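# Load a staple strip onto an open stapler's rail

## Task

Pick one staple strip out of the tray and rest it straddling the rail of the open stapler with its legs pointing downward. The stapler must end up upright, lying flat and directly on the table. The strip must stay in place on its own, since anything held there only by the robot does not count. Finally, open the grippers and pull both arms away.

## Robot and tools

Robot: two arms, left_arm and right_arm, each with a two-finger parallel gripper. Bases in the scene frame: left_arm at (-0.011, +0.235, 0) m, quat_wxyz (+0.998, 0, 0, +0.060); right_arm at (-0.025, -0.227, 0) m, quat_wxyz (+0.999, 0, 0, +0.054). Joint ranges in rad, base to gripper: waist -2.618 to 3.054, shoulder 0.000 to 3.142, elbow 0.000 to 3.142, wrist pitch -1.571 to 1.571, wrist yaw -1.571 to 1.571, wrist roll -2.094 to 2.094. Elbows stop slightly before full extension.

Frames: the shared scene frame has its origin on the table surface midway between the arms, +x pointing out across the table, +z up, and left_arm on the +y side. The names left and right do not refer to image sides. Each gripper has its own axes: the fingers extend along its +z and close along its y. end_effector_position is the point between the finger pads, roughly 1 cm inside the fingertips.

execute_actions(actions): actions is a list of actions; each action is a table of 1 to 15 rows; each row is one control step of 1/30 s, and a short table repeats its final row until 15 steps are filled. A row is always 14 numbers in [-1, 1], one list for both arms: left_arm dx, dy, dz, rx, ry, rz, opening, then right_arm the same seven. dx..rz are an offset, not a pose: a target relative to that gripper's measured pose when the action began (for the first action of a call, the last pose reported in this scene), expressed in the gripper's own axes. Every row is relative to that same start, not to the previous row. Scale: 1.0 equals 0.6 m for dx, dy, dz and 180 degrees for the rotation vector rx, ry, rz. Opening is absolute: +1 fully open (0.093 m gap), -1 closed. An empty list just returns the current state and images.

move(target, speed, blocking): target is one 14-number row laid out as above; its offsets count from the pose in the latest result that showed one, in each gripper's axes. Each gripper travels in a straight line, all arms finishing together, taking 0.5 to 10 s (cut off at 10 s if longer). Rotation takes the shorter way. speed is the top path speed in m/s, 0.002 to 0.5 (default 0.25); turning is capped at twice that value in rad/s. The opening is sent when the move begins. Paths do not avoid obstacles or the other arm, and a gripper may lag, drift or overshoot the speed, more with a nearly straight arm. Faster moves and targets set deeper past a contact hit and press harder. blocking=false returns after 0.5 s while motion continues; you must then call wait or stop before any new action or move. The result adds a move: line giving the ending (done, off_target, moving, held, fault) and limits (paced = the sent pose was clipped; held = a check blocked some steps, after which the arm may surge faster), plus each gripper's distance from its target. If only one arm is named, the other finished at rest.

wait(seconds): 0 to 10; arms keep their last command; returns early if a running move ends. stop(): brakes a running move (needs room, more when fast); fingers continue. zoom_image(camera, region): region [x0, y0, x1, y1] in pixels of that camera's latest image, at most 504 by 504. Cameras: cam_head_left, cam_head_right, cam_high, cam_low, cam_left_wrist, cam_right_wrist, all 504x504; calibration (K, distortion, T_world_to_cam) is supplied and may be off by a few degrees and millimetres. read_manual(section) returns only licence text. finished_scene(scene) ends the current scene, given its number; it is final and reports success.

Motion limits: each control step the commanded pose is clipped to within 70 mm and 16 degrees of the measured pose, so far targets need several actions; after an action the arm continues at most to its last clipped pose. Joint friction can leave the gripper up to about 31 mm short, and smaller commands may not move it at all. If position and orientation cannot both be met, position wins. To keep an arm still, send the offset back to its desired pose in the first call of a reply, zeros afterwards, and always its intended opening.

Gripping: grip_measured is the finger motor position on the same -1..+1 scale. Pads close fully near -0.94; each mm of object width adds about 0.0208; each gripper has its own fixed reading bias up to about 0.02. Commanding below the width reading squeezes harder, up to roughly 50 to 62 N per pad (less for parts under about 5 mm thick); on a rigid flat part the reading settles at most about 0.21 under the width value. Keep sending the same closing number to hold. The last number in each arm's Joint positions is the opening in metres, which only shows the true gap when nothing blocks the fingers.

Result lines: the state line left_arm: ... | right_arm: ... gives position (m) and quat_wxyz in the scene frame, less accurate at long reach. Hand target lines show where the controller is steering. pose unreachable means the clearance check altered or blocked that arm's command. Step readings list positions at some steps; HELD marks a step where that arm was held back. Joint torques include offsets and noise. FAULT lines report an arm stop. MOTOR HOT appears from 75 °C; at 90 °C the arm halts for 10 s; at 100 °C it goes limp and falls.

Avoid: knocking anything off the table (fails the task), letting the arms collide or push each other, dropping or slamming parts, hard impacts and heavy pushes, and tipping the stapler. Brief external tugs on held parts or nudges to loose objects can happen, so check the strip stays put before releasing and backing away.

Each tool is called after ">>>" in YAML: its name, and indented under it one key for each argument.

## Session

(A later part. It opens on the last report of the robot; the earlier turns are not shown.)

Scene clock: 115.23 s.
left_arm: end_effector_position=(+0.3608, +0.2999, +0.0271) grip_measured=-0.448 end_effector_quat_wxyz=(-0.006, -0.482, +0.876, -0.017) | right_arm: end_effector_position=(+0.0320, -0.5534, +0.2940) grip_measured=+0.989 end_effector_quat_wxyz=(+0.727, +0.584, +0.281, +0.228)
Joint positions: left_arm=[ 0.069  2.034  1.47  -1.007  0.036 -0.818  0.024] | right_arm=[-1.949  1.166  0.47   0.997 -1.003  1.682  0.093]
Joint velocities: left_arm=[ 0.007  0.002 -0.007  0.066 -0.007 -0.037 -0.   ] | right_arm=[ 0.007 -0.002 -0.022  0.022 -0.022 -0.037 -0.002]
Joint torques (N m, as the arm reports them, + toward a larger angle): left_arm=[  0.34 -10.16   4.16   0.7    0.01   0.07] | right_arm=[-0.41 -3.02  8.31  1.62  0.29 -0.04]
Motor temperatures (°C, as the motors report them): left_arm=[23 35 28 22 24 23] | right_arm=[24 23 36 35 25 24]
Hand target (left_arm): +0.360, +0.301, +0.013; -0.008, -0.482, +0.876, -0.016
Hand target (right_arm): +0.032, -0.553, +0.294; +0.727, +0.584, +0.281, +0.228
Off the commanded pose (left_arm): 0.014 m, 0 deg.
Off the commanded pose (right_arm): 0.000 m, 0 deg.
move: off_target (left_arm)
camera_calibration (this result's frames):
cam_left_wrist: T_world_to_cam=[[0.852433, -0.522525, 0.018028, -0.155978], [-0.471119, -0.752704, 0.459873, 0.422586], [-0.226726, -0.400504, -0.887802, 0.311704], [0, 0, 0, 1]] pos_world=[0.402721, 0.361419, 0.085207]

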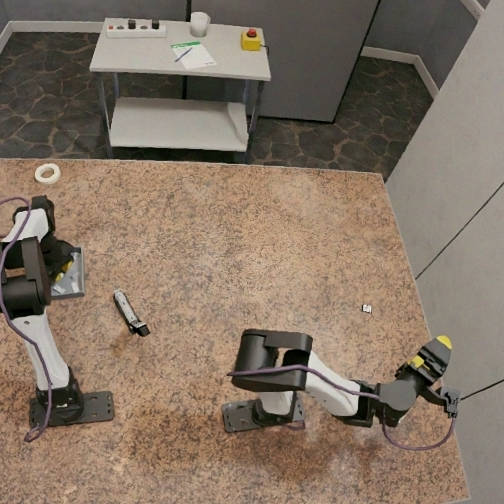

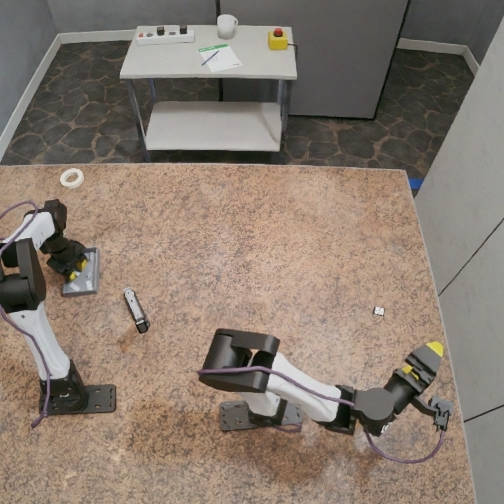

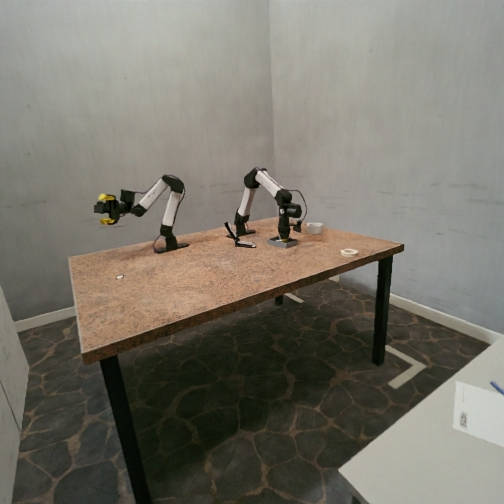

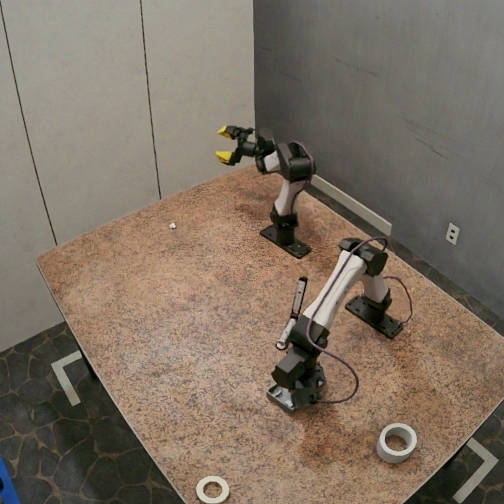

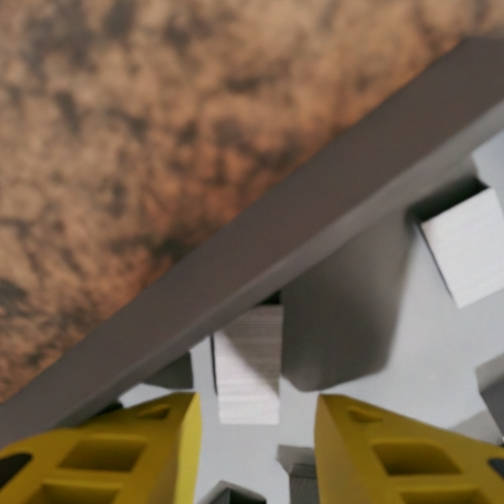

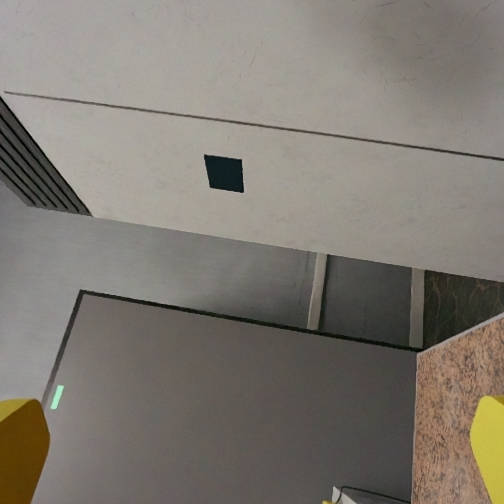

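>>> move:
  target: [0,0,0.035,0,0,0,-0.45,0,0,0,0,0,0,1]
  speed: 0.05

>>> zoom_image:
  camera: "cam_high"
  region: [240, 200, 320, 260]

Scene clock: 130.43 s.
left_arm: end_effector_position=(+0.3605, +0.3002, +0.0262) grip_measured=-0.448 end_effector_quat_wxyz=(-0.004, -0.482, +0.876, -0.017) | right_arm: end_effector_position=(+0.0320, -0.5534, +0.2940) grip_measured=+0.989 end_effector_quat_wxyz=(+0.727, +0.584, +0.281, +0.228)
Joint positions: left_arm=[ 0.069  2.032  1.464 -1.     0.034 -0.818  0.024] | right_arm=[-1.949  1.166  0.47   0.997 -1.003  1.682  0.093]
Joint velocities: left_arm=[-0.002 -0.027 -0.007  0.007 -0.051 -0.007 -0.001] | right_arm=[-0.007 -0.007 -0.017 -0.022  0.081  0.022  0.   ]
Joint torques (N m, as the arm reports them, + toward a larger angle): left_arm=[ 0.01 -9.44  2.96  0.91  0.    0.03] | right_arm=[-0.34 -3.09  8.52  1.63  0.25 -0.04]
Motor temperatures (°C, as the motors report them): left_arm=[23 35 27 22 24 23] | right_arm=[24 24 36 36 25 24]
Hand target (left_arm): +0.360, +0.299, +0.007; -0.007, -0.482, +0.876, -0.017
Hand target (right_arm): +0.032, -0.553, +0.294; +0.727, +0.584, +0.281, +0.228
Off the commanded pose (left_arm): 0.020 m, 0 deg.
Off the commanded pose (right_arm): 0.000 m, 0 deg.
move: off_target (left_arm)
camera_calibration (this result's frames):
cam_left_wrist: T_world_to_cam=[[0.8524, -0.522566, 0.0184375, -0.155602], [-0.471985, -0.753761, 0.457247, 0.423813], [-0.225044, -0.39846, -0.889148, 0.309758], [0, 0, 0, 1]] pos_world=[0.402378, 0.361567, 0.0845028]

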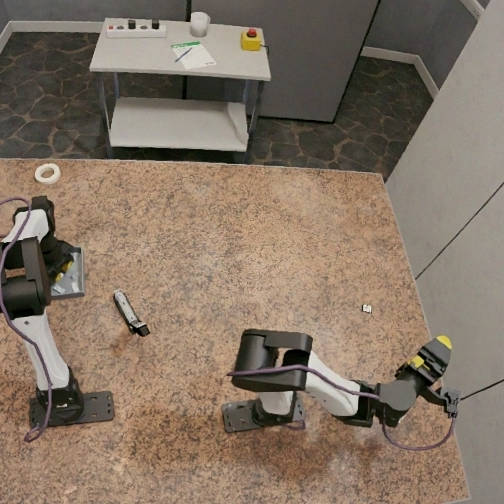

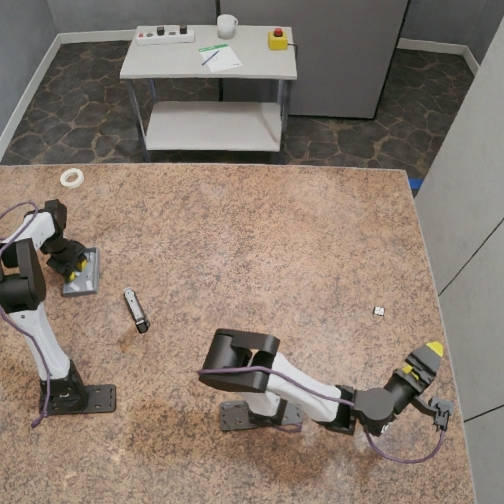

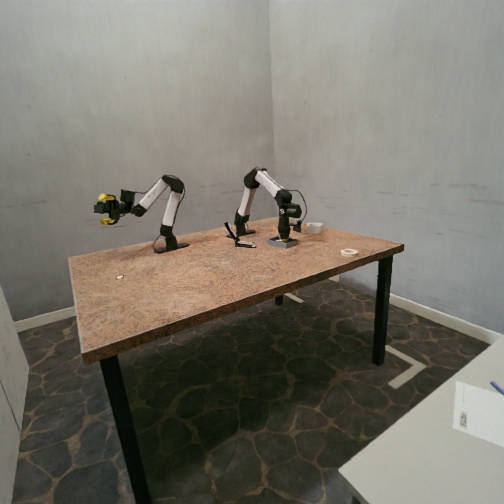

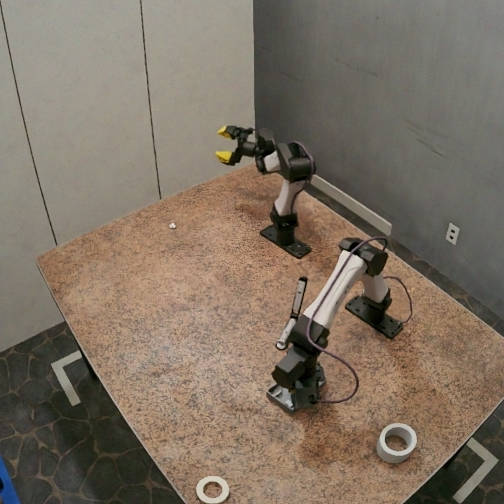

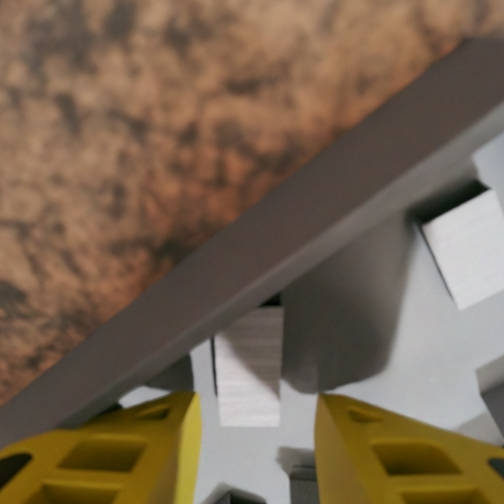

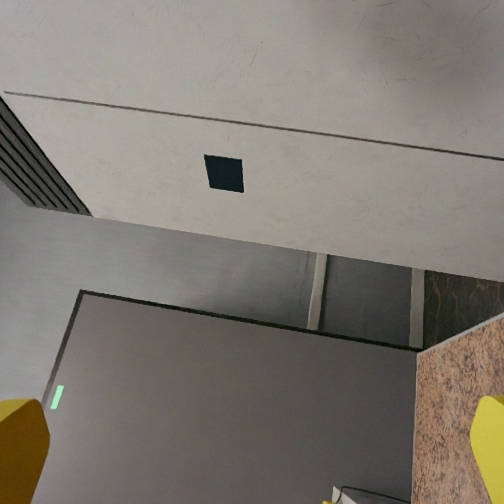

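Region (240, 200, 320, 260) of cam_high's 504x504 image, scaled by 6.300, with more detail than that image has; it fills the top 378 rows of this view, and the rest is white.

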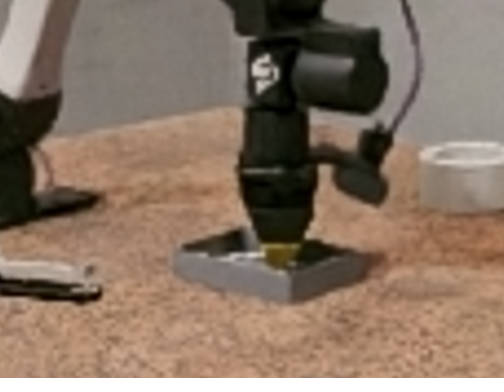

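>>> move:
  target: [0,0,-0.012,0,0,0,-0.8,0,0,0,0,0,0,1]
  speed: 0.05

>>> move:
  target: [0,0,-0.1,0,0,0,-0.8,0,0,0,0,0,0,1]
  speed: 0.1

Scene clock: 140.30 s.
left_arm: end_effector_position=(+0.3570, +0.2995, +0.0271) grip_measured=-0.798 end_effector_quat_wxyz=(-0.011, -0.482, +0.876, -0.015) | right_arm: end_effector_position=(+0.0320, -0.5534, +0.2940) grip_measured=+0.989 end_effector_quat_wxyz=(+0.727, +0.584, +0.281, +0.228)
Joint positions: left_arm=[ 0.069  2.03   1.464 -1.016  0.034 -0.819  0.007] | right_arm=[-1.949  1.166  0.47   0.997 -1.003  1.682  0.093]
Joint velocities: left_arm=[-0.002 -0.002 -0.002 -0.022  0.022  0.007  0.001] | right_arm=[ 0.007  0.002 -0.017 -0.051  0.066  0.007  0.   ]
Joint torques (N m, as the arm reports them, + toward a larger angle): left_arm=[  0.22 -12.75   8.27   0.18  -0.04   0.07] | right_arm=[-0.39 -3.1   8.46  1.63  0.28 -0.04]
Motor temperatures (°C, as the motors report them): left_arm=[23 36 27 23 24 23] | right_arm=[24 24 37 36 25 24]
Hand target (left_arm): +0.360, +0.300, +0.033; -0.004, -0.482, +0.876, -0.017
Hand target (right_arm): +0.032, -0.553, +0.294; +0.727, +0.584, +0.281, +0.228
Off the commanded pose (left_arm): 0.007 m, 1 deg.
Off the commanded pose (right_arm): 0.000 m, 0 deg.
move: done
camera_calibration (this result's frames):
cam_left_wrist: T_world_to_cam=[[0.852776, -0.522207, 0.00854911, -0.15296], [-0.465642, -0.752787, 0.465285, 0.418464], [-0.236539, -0.400765, -0.88512, 0.31421], [0, 0, 0, 1]] pos_world=[0.399618, 0.361062, 0.0847161]

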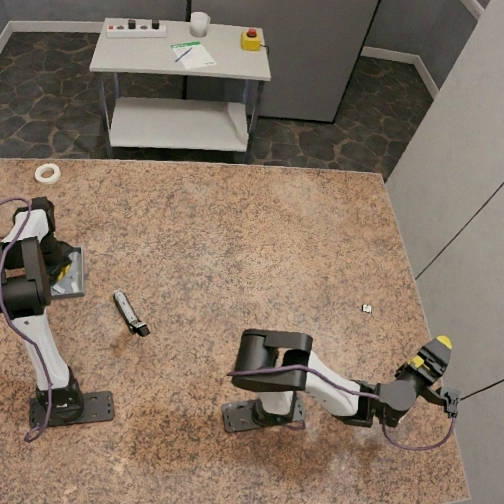

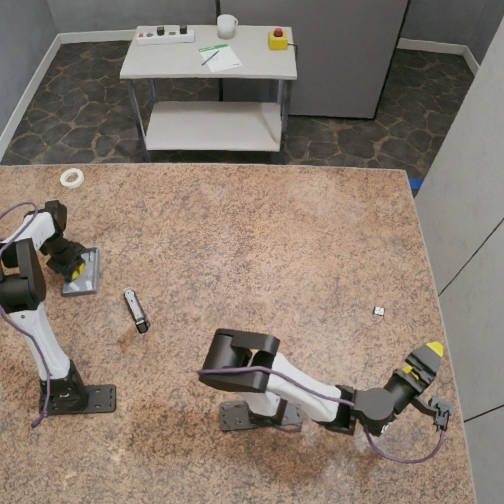

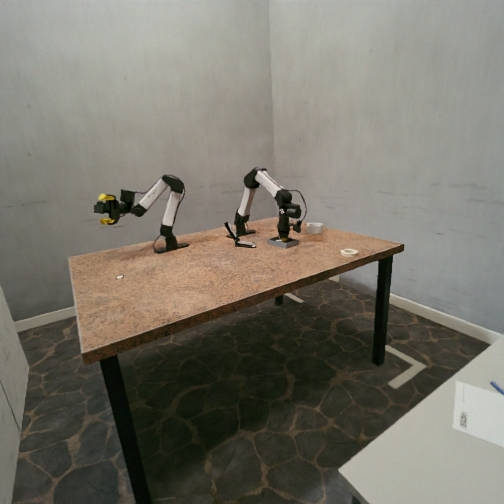

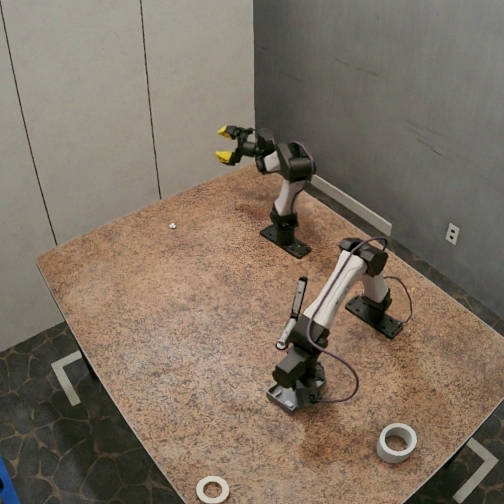

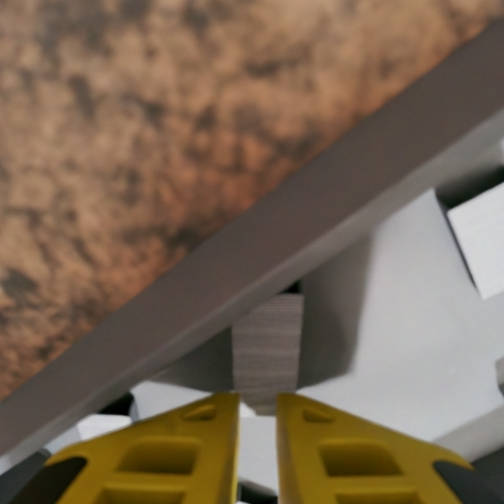

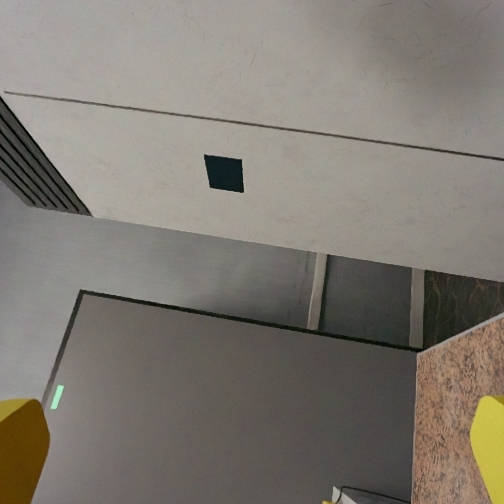

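Scene clock: 141.47 s.
left_arm: end_effector_position=(+0.3557, +0.2993, +0.0797) grip_measured=-0.798 end_effector_quat_wxyz=(-0.018, -0.483, +0.876, -0.012) | right_arm: end_effector_position=(+0.0320, -0.5534, +0.2940) grip_measured=+0.989 end_effector_quat_wxyz=(+0.727, +0.584, +0.281, +0.228)
Joint positions: left_arm=[ 0.069  1.994  1.625 -1.229  0.034 -0.819  0.007] | right_arm=[-1.949  1.166  0.47   0.997 -1.003  1.682  0.093]
Joint velocities: left_arm=[ 0.007 -0.012 -0.007 -0.051  0.007 -0.007  0.   ] | right_arm=[ 0.017 -0.007  0.002  0.007 -0.066 -0.022 -0.   ]
Joint torques (N m, as the arm reports them, + toward a larger angle): left_arm=[  0.5  -12.92   8.69   0.17  -0.04   0.11] | right_arm=[-0.27 -3.16  8.4   1.65  0.25 -0.04]
Motor temperatures (°C, as the motors report them): left_arm=[23 36 27 23 24 23] | right_arm=[24 24 37 36 25 24]
Hand target (left_arm): +0.358, +0.301, +0.087; -0.010, -0.482, +0.876, -0.015
Hand target (right_arm): +0.032, -0.553, +0.294; +0.727, +0.584, +0.281, +0.228
Off the commanded pose (left_arm): 0.008 m, 1 deg.
Off the commanded pose (right_arm): 0.000 m, 0 deg.
move: done
camera_calibration (this result's frames):
cam_left_wrist: T_world_to_cam=[[0.852818, -0.522199, -0.00302557, -0.151506], [-0.458422, -0.751411, 0.474585, 0.389466], [-0.250101, -0.403348, -0.880205, 0.36555], [0, 0, 0, 1]] pos_world=[0.399171, 0.360977, 0.136466]

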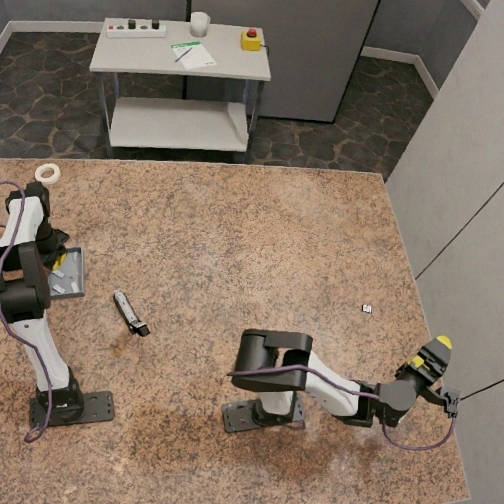

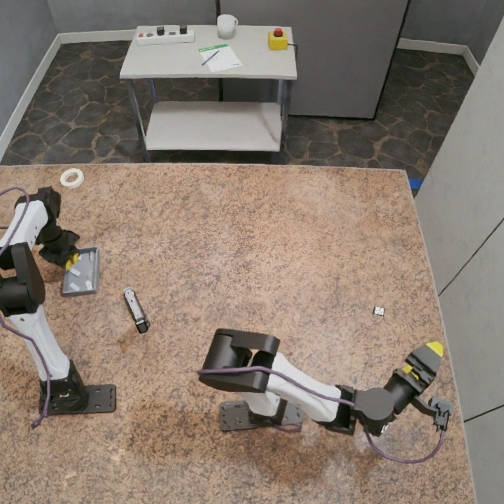

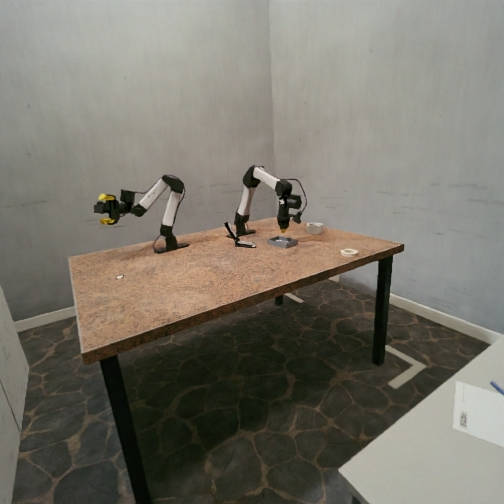

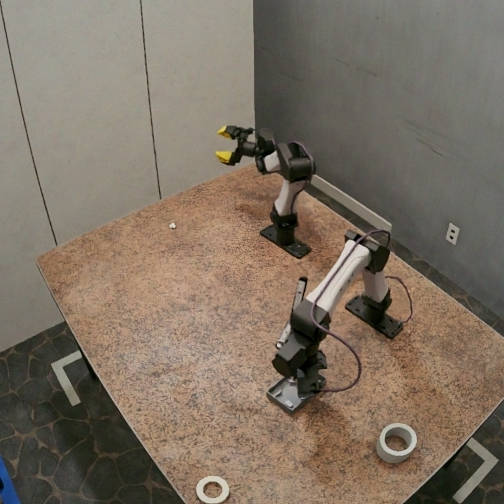

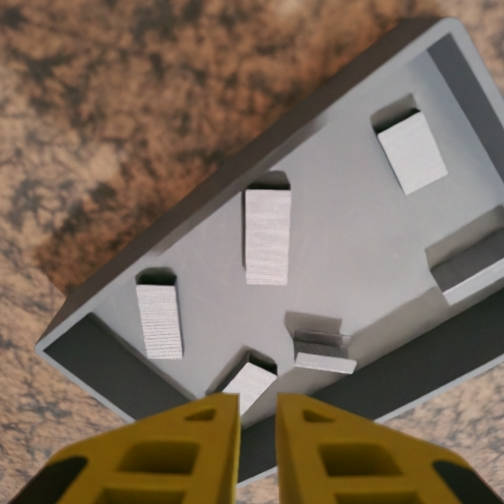

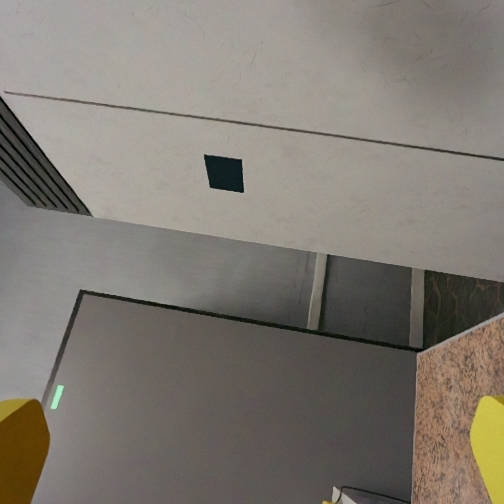

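>>> move:
  target: [-0.026,0,0.05,0,0,0,-0.48,0,0,0,0,0,0,1]
  speed: 0.1

>>> move:
  target: [0,0,0.045,0,0,0,-0.48,0,0,0,0,0,0,1]
  speed: 0.05

Scene clock: 152.20 s.
left_arm: end_effector_position=(+0.3649, +0.3076, +0.0533) grip_measured=-0.482 end_effector_quat_wxyz=(-0.016, -0.482, +0.876, -0.013) | right_arm: end_effector_position=(+0.0320, -0.5534, +0.2940) grip_measured=+0.989 end_effector_quat_wxyz=(+0.727, +0.584, +0.281, +0.228)
Joint positions: left_arm=[ 0.086  2.049  1.6   -1.145  0.034 -0.802  0.022] | right_arm=[-1.949  1.166  0.47   0.997 -1.003  1.682  0.093]
Joint velocities: left_arm=[ 0.007 -0.017  0.002 -0.007 -0.037  0.022 -0.002] | right_arm=[-0.017 -0.012  0.012  0.007 -0.037 -0.022  0.   ]
Joint torques (N m, as the arm reports them, + toward a larger angle): left_arm=[  0.98 -12.01   5.97   0.37  -0.06   0.12] | right_arm=[-0.21 -3.07  8.34  1.62  0.25 -0.07]
Motor temperatures (°C, as the motors report them): left_arm=[23 38 28 22 24 23] | right_arm=[24 24 37 36 25 24]
Hand target (left_arm): +0.363, +0.311, +0.049; -0.018, -0.482, +0.876, -0.012
Hand target (right_arm): +0.032, -0.553, +0.294; +0.727, +0.584, +0.281, +0.228
Off the commanded pose (left_arm): 0.006 m, 0 deg.
Off the commanded pose (right_arm): 0.000 m, 0 deg.
move: done
camera_calibration (this result's frames):
cam_left_wrist: T_world_to_cam=[[0.852832, -0.522185, 0.000206097, -0.155301], [-0.460312, -0.751593, 0.472462, 0.413307], [-0.246558, -0.403026, -0.881351, 0.346645], [0, 0, 0, 1]] pos_world=[0.408164, 0.36925, 0.110276]

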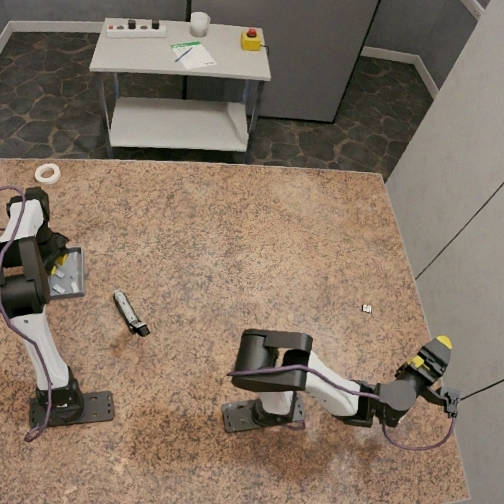

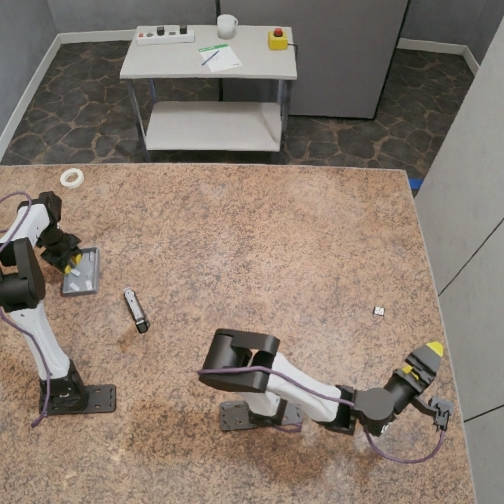

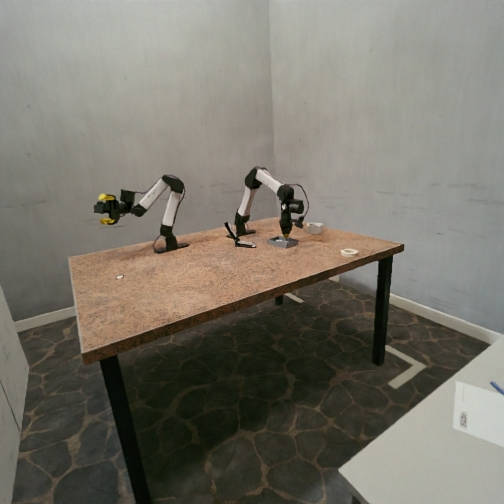

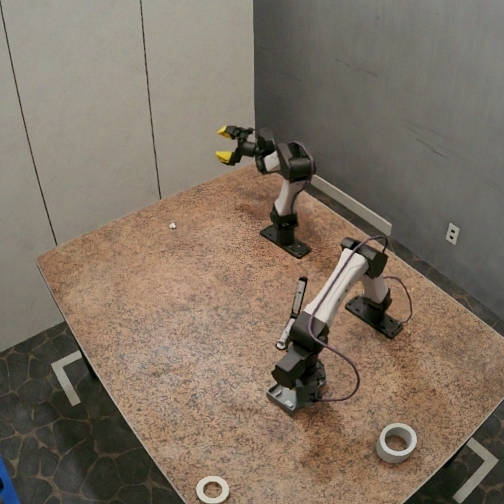

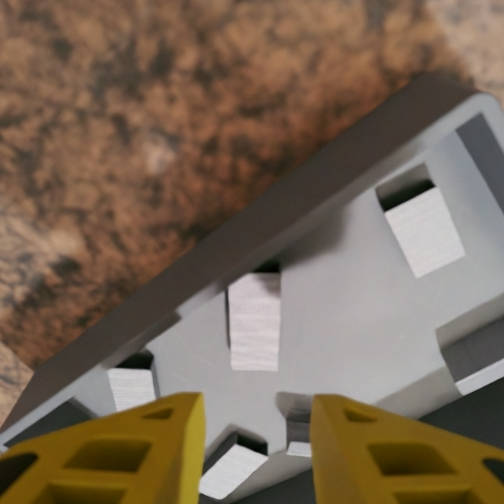

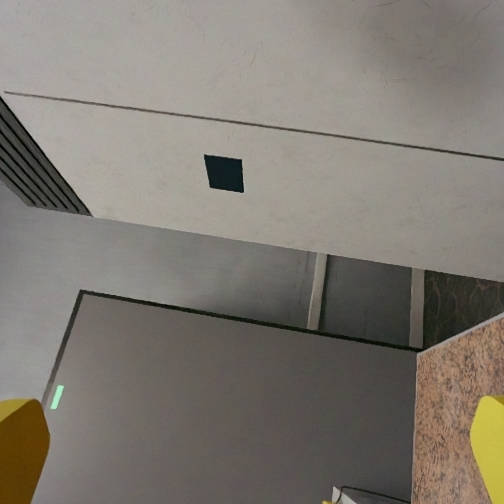

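Scene clock: 153.00 s.
left_arm: end_effector_position=(+0.3638, +0.3073, +0.0335) grip_measured=-0.482 end_effector_quat_wxyz=(-0.016, -0.482, +0.876, -0.013) | right_arm: end_effector_position=(+0.0320, -0.5534, +0.2940) grip_measured=+0.989 end_effector_quat_wxyz=(+0.727, +0.584, +0.281, +0.228)
Joint positions: left_arm=[ 0.086  2.063  1.541 -1.071  0.035 -0.802  0.022] | right_arm=[-1.949  1.166  0.47   0.997 -1.003  1.682  0.093]
Joint velocities: left_arm=[-0.007  0.002 -0.007  0.007 -0.007 -0.051  0.   ] | right_arm=[-0.007  0.017 -0.002  0.037 -0.051  0.051 -0.   ]
Joint torques (N m, as the arm reports them, + toward a larger angle): left_arm=[  0.   -11.5    5.52   0.49  -0.02   0.04] | right_arm=[-0.37 -3.08  8.33  1.65  0.23 -0.03]
Motor temperatures (°C, as the motors report them): left_arm=[23 38 28 22 24 23] | right_arm=[24 24 37 36 25 24]
Hand target (left_arm): +0.364, +0.307, +0.026; -0.016, -0.482, +0.876, -0.013
Hand target (right_arm): +0.032, -0.553, +0.294; +0.727, +0.584, +0.281, +0.228
Off the commanded pose (left_arm): 0.007 m, 0 deg.
Off the commanded pose (right_arm): 0.000 m, 0 deg.
move: done
camera_calibration (this result's frames):
cam_left_wrist: T_world_to_cam=[[0.852837, -0.522178, 0.000467281, -0.154529], [-0.460342, -0.751421, 0.472707, 0.421883], [-0.246486, -0.403357, -0.88122, 0.328884], [0, 0, 0, 1]] pos_world=[0.407063, 0.368978, 0.090464]

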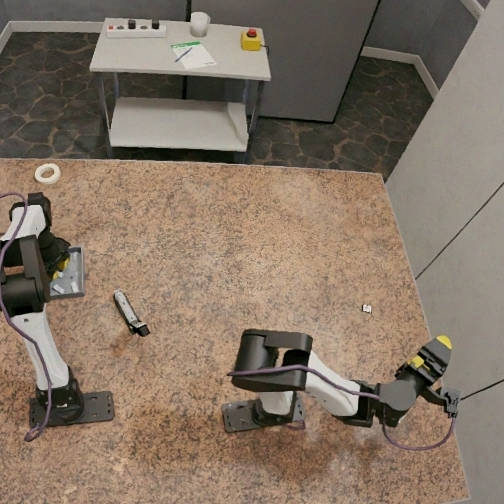

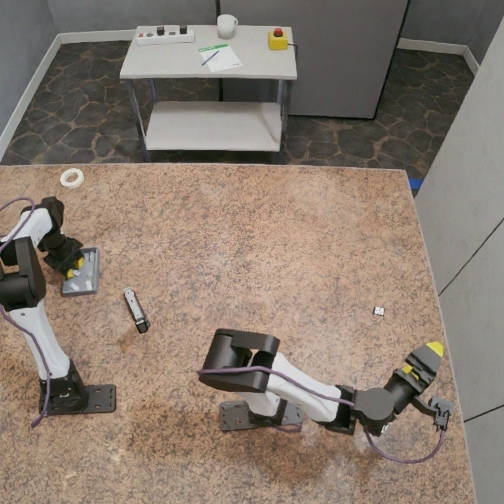

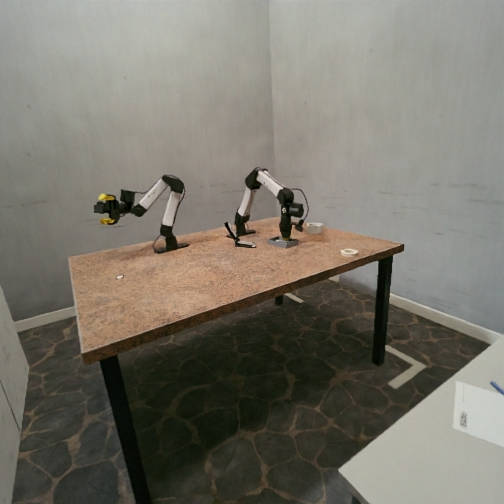

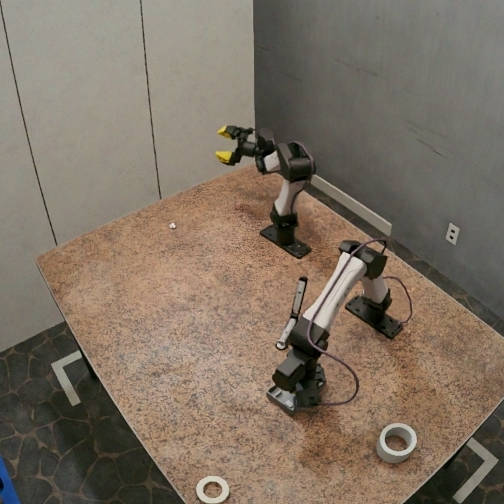

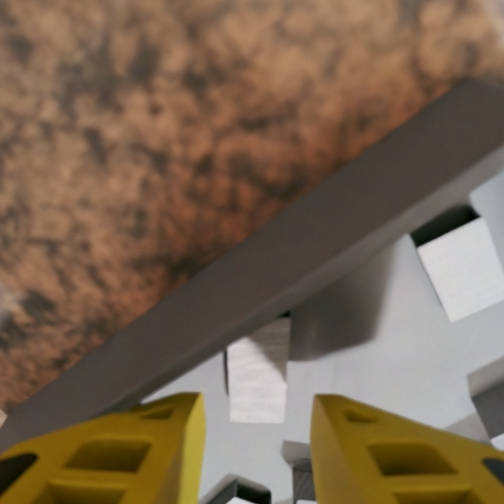

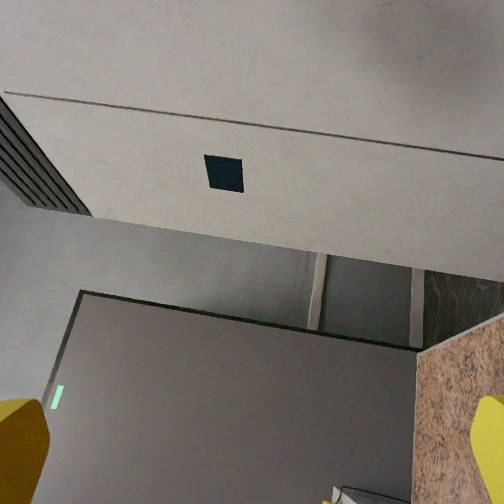

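>>> move:
  target: [0,0,0.04,0,0,0,-0.48,0,0,0,0,0,0,1]
  speed: 0.05

Scene clock: 159.53 s.
left_arm: end_effector_position=(+0.3636, +0.3073, +0.0314) grip_measured=-0.482 end_effector_quat_wxyz=(-0.012, -0.482, +0.876, -0.014) | right_arm: end_effector_position=(+0.0320, -0.5534, +0.2940) grip_measured=+0.989 end_effector_quat_wxyz=(+0.727, +0.584, +0.281, +0.228)
Joint positions: left_arm=[ 0.086  2.056  1.521 -1.05   0.034 -0.802  0.022] | right_arm=[-1.949  1.166  0.47   0.997 -1.003  1.682  0.093]
Joint velocities: left_arm=[-0.002 -0.002 -0.007 -0.022  0.051 -0.125 -0.001] | right_arm=[-0.007 -0.002 -0.012 -0.022 -0.007  0.066  0.001]
Joint torques (N m, as the arm reports them, + toward a larger angle): left_arm=[ 0.04 -9.38  3.07  0.86  0.    0.04] | right_arm=[-0.33 -3.13  8.27  1.6   0.3  -0.05]
Motor temperatures (°C, as the motors report them): left_arm=[23 39 28 22 24 23] | right_arm=[24 24 37 37 25 24]
Hand target (left_arm): +0.362, +0.306, +0.010; -0.017, -0.482, +0.876, -0.013
Hand target (right_arm): +0.032, -0.553, +0.294; +0.727, +0.584, +0.281, +0.228
Off the commanded pose (left_arm): 0.022 m, 1 deg.
Off the commanded pose (right_arm): 0.000 m, 0 deg.
move: off_target (left_arm)
camera_calibration (this result's frames):
cam_left_wrist: T_world_to_cam=[[0.852798, -0.522193, 0.00715528, -0.154489], [-0.464696, -0.752505, 0.466684, 0.424868], [-0.238314, -0.401312, -0.884395, 0.323475], [0, 0, 0, 1]] pos_world=[0.406271, 0.368856, 0.0889063]

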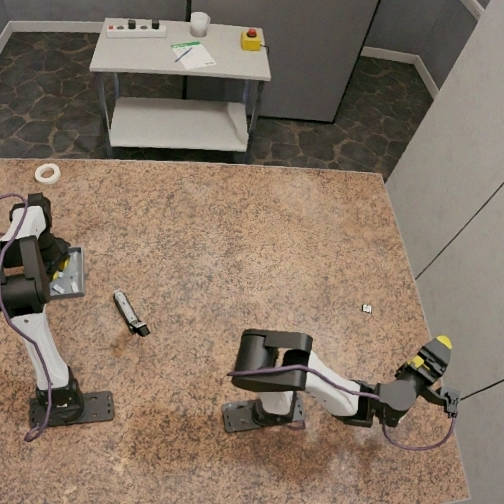

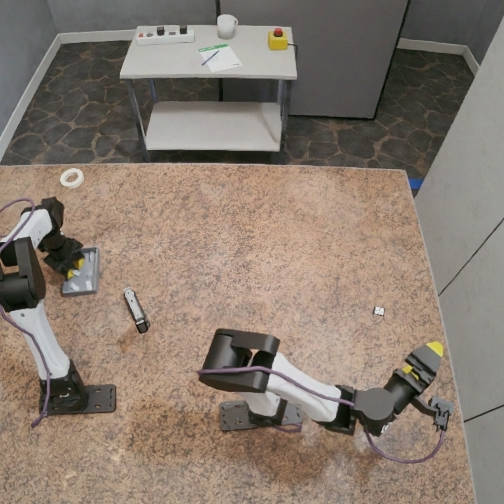

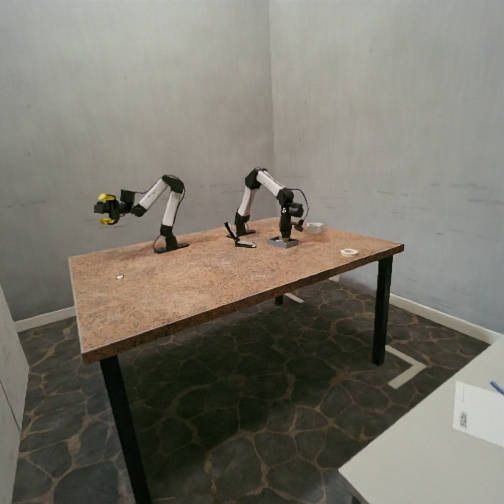

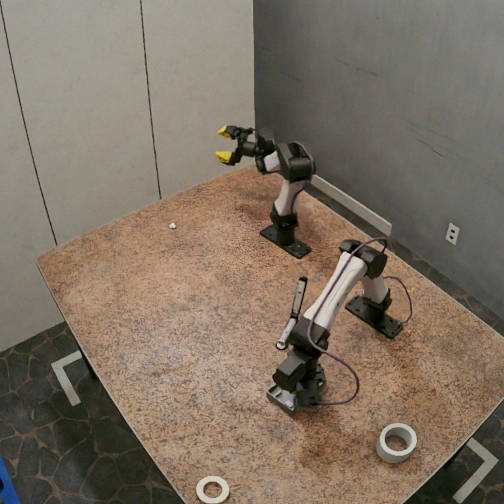

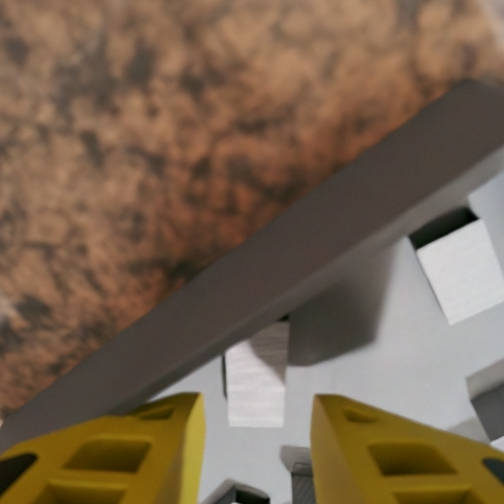

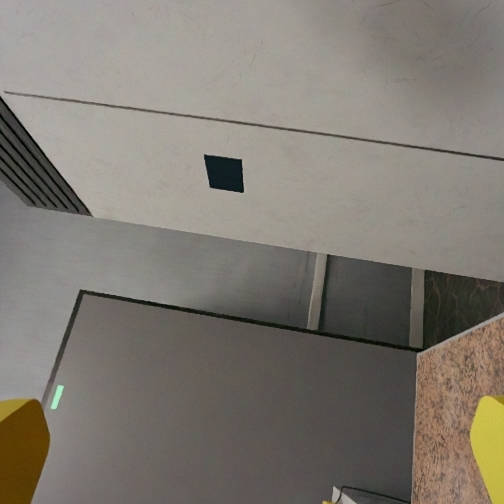

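>>> move:
  target: [-0.035,0,-0.012,0,0,0,-0.55,0,0,0,0,0,0,1]
  speed: 0.05

Scene clock: 181.93 s.
left_arm: end_effector_position=(+0.3741, +0.3208, +0.0373) grip_measured=-0.548 end_effector_quat_wxyz=(-0.010, -0.483, +0.875, -0.015) | right_arm: end_effector_position=(+0.0320, -0.5534, +0.2940) grip_measured=+0.989 end_effector_quat_wxyz=(+0.727, +0.584, +0.281, +0.228)
Joint positions: left_arm=[ 0.114  2.095  1.605 -1.091  0.035 -0.775  0.019] | right_arm=[-1.949  1.166  0.47   0.997 -1.003  1.682  0.093]
Joint velocities: left_arm=[-0.017 -0.002 -0.017 -0.037 -0.022  0.022 -0.   ] | right_arm=[-0.017  0.007  0.002  0.022 -0.037  0.066 -0.001]
Joint torques (N m, as the arm reports them, + toward a larger angle): left_arm=[  1.   -11.81   8.61   0.18  -0.02   0.11] | right_arm=[-0.29 -3.02  8.3   1.62  0.29 -0.05]
Motor temperatures (°C, as the motors report them): left_arm=[23 38 27 23 24 23] | right_arm=[24 24 38 38 25 24]
Hand target (left_arm): +0.375, +0.325, +0.038; -0.011, -0.483, +0.876, -0.014
Hand target (right_arm): +0.032, -0.553, +0.294; +0.727, +0.584, +0.281, +0.228
Off the commanded pose (left_arm): 0.005 m, 0 deg.
Off the commanded pose (right_arm): 0.000 m, 0 deg.
move: done
camera_calibration (this result's frames):
cam_left_wrist: T_world_to_cam=[[0.853562, -0.520875, 0.0110511, -0.157326], [-0.465754, -0.753386, 0.464201, 0.437932], [-0.233465, -0.401371, -0.885661, 0.334878], [0, 0, 0, 1]] pos_world=[0.416438, 0.382395, 0.0950386]

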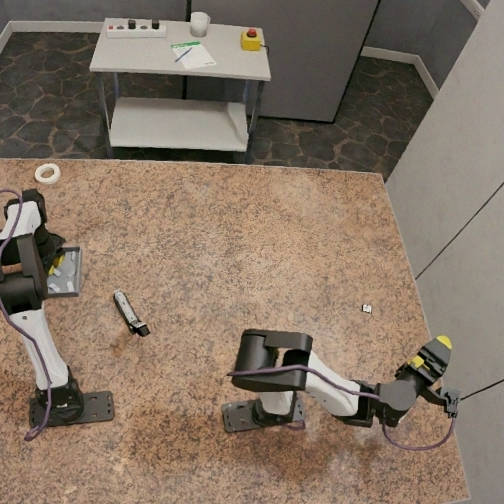

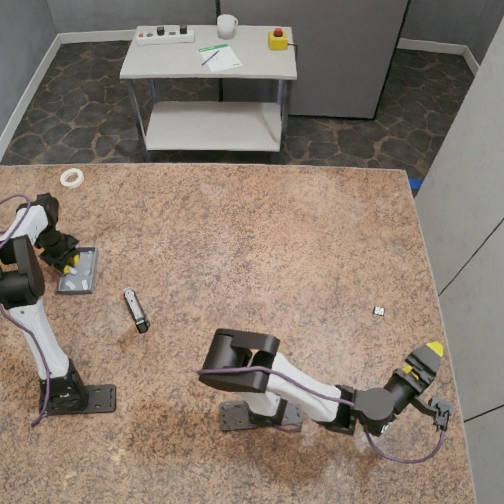

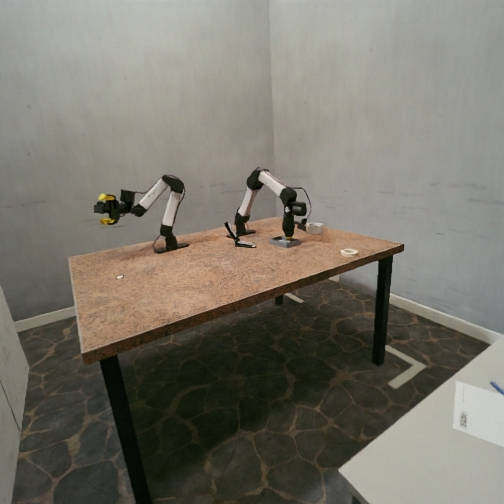

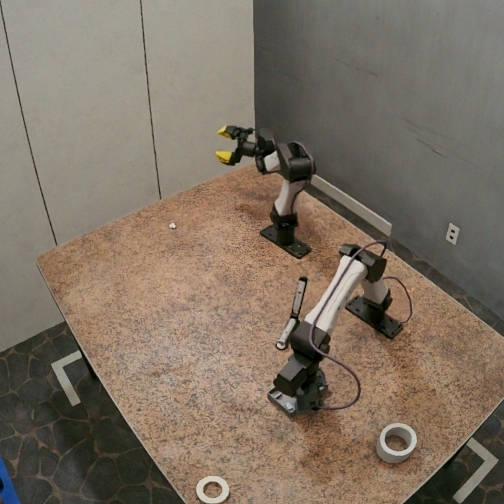

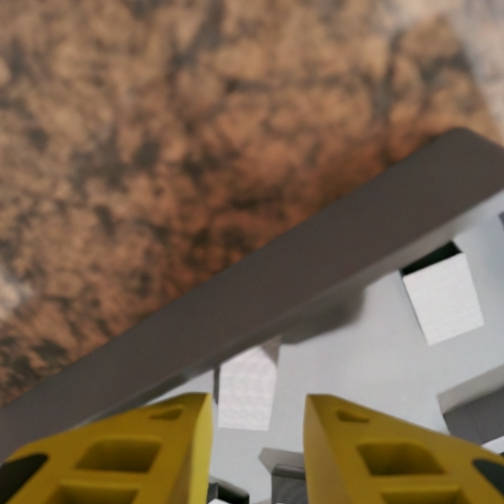

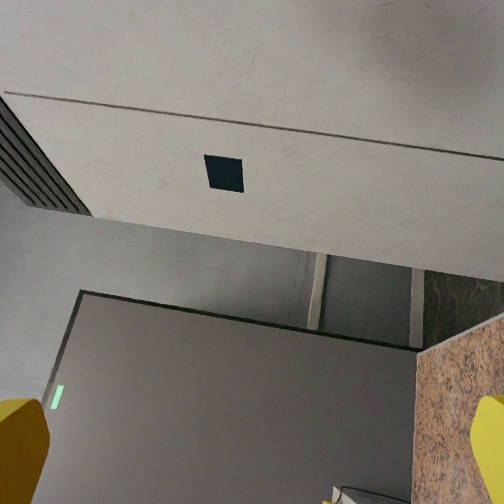

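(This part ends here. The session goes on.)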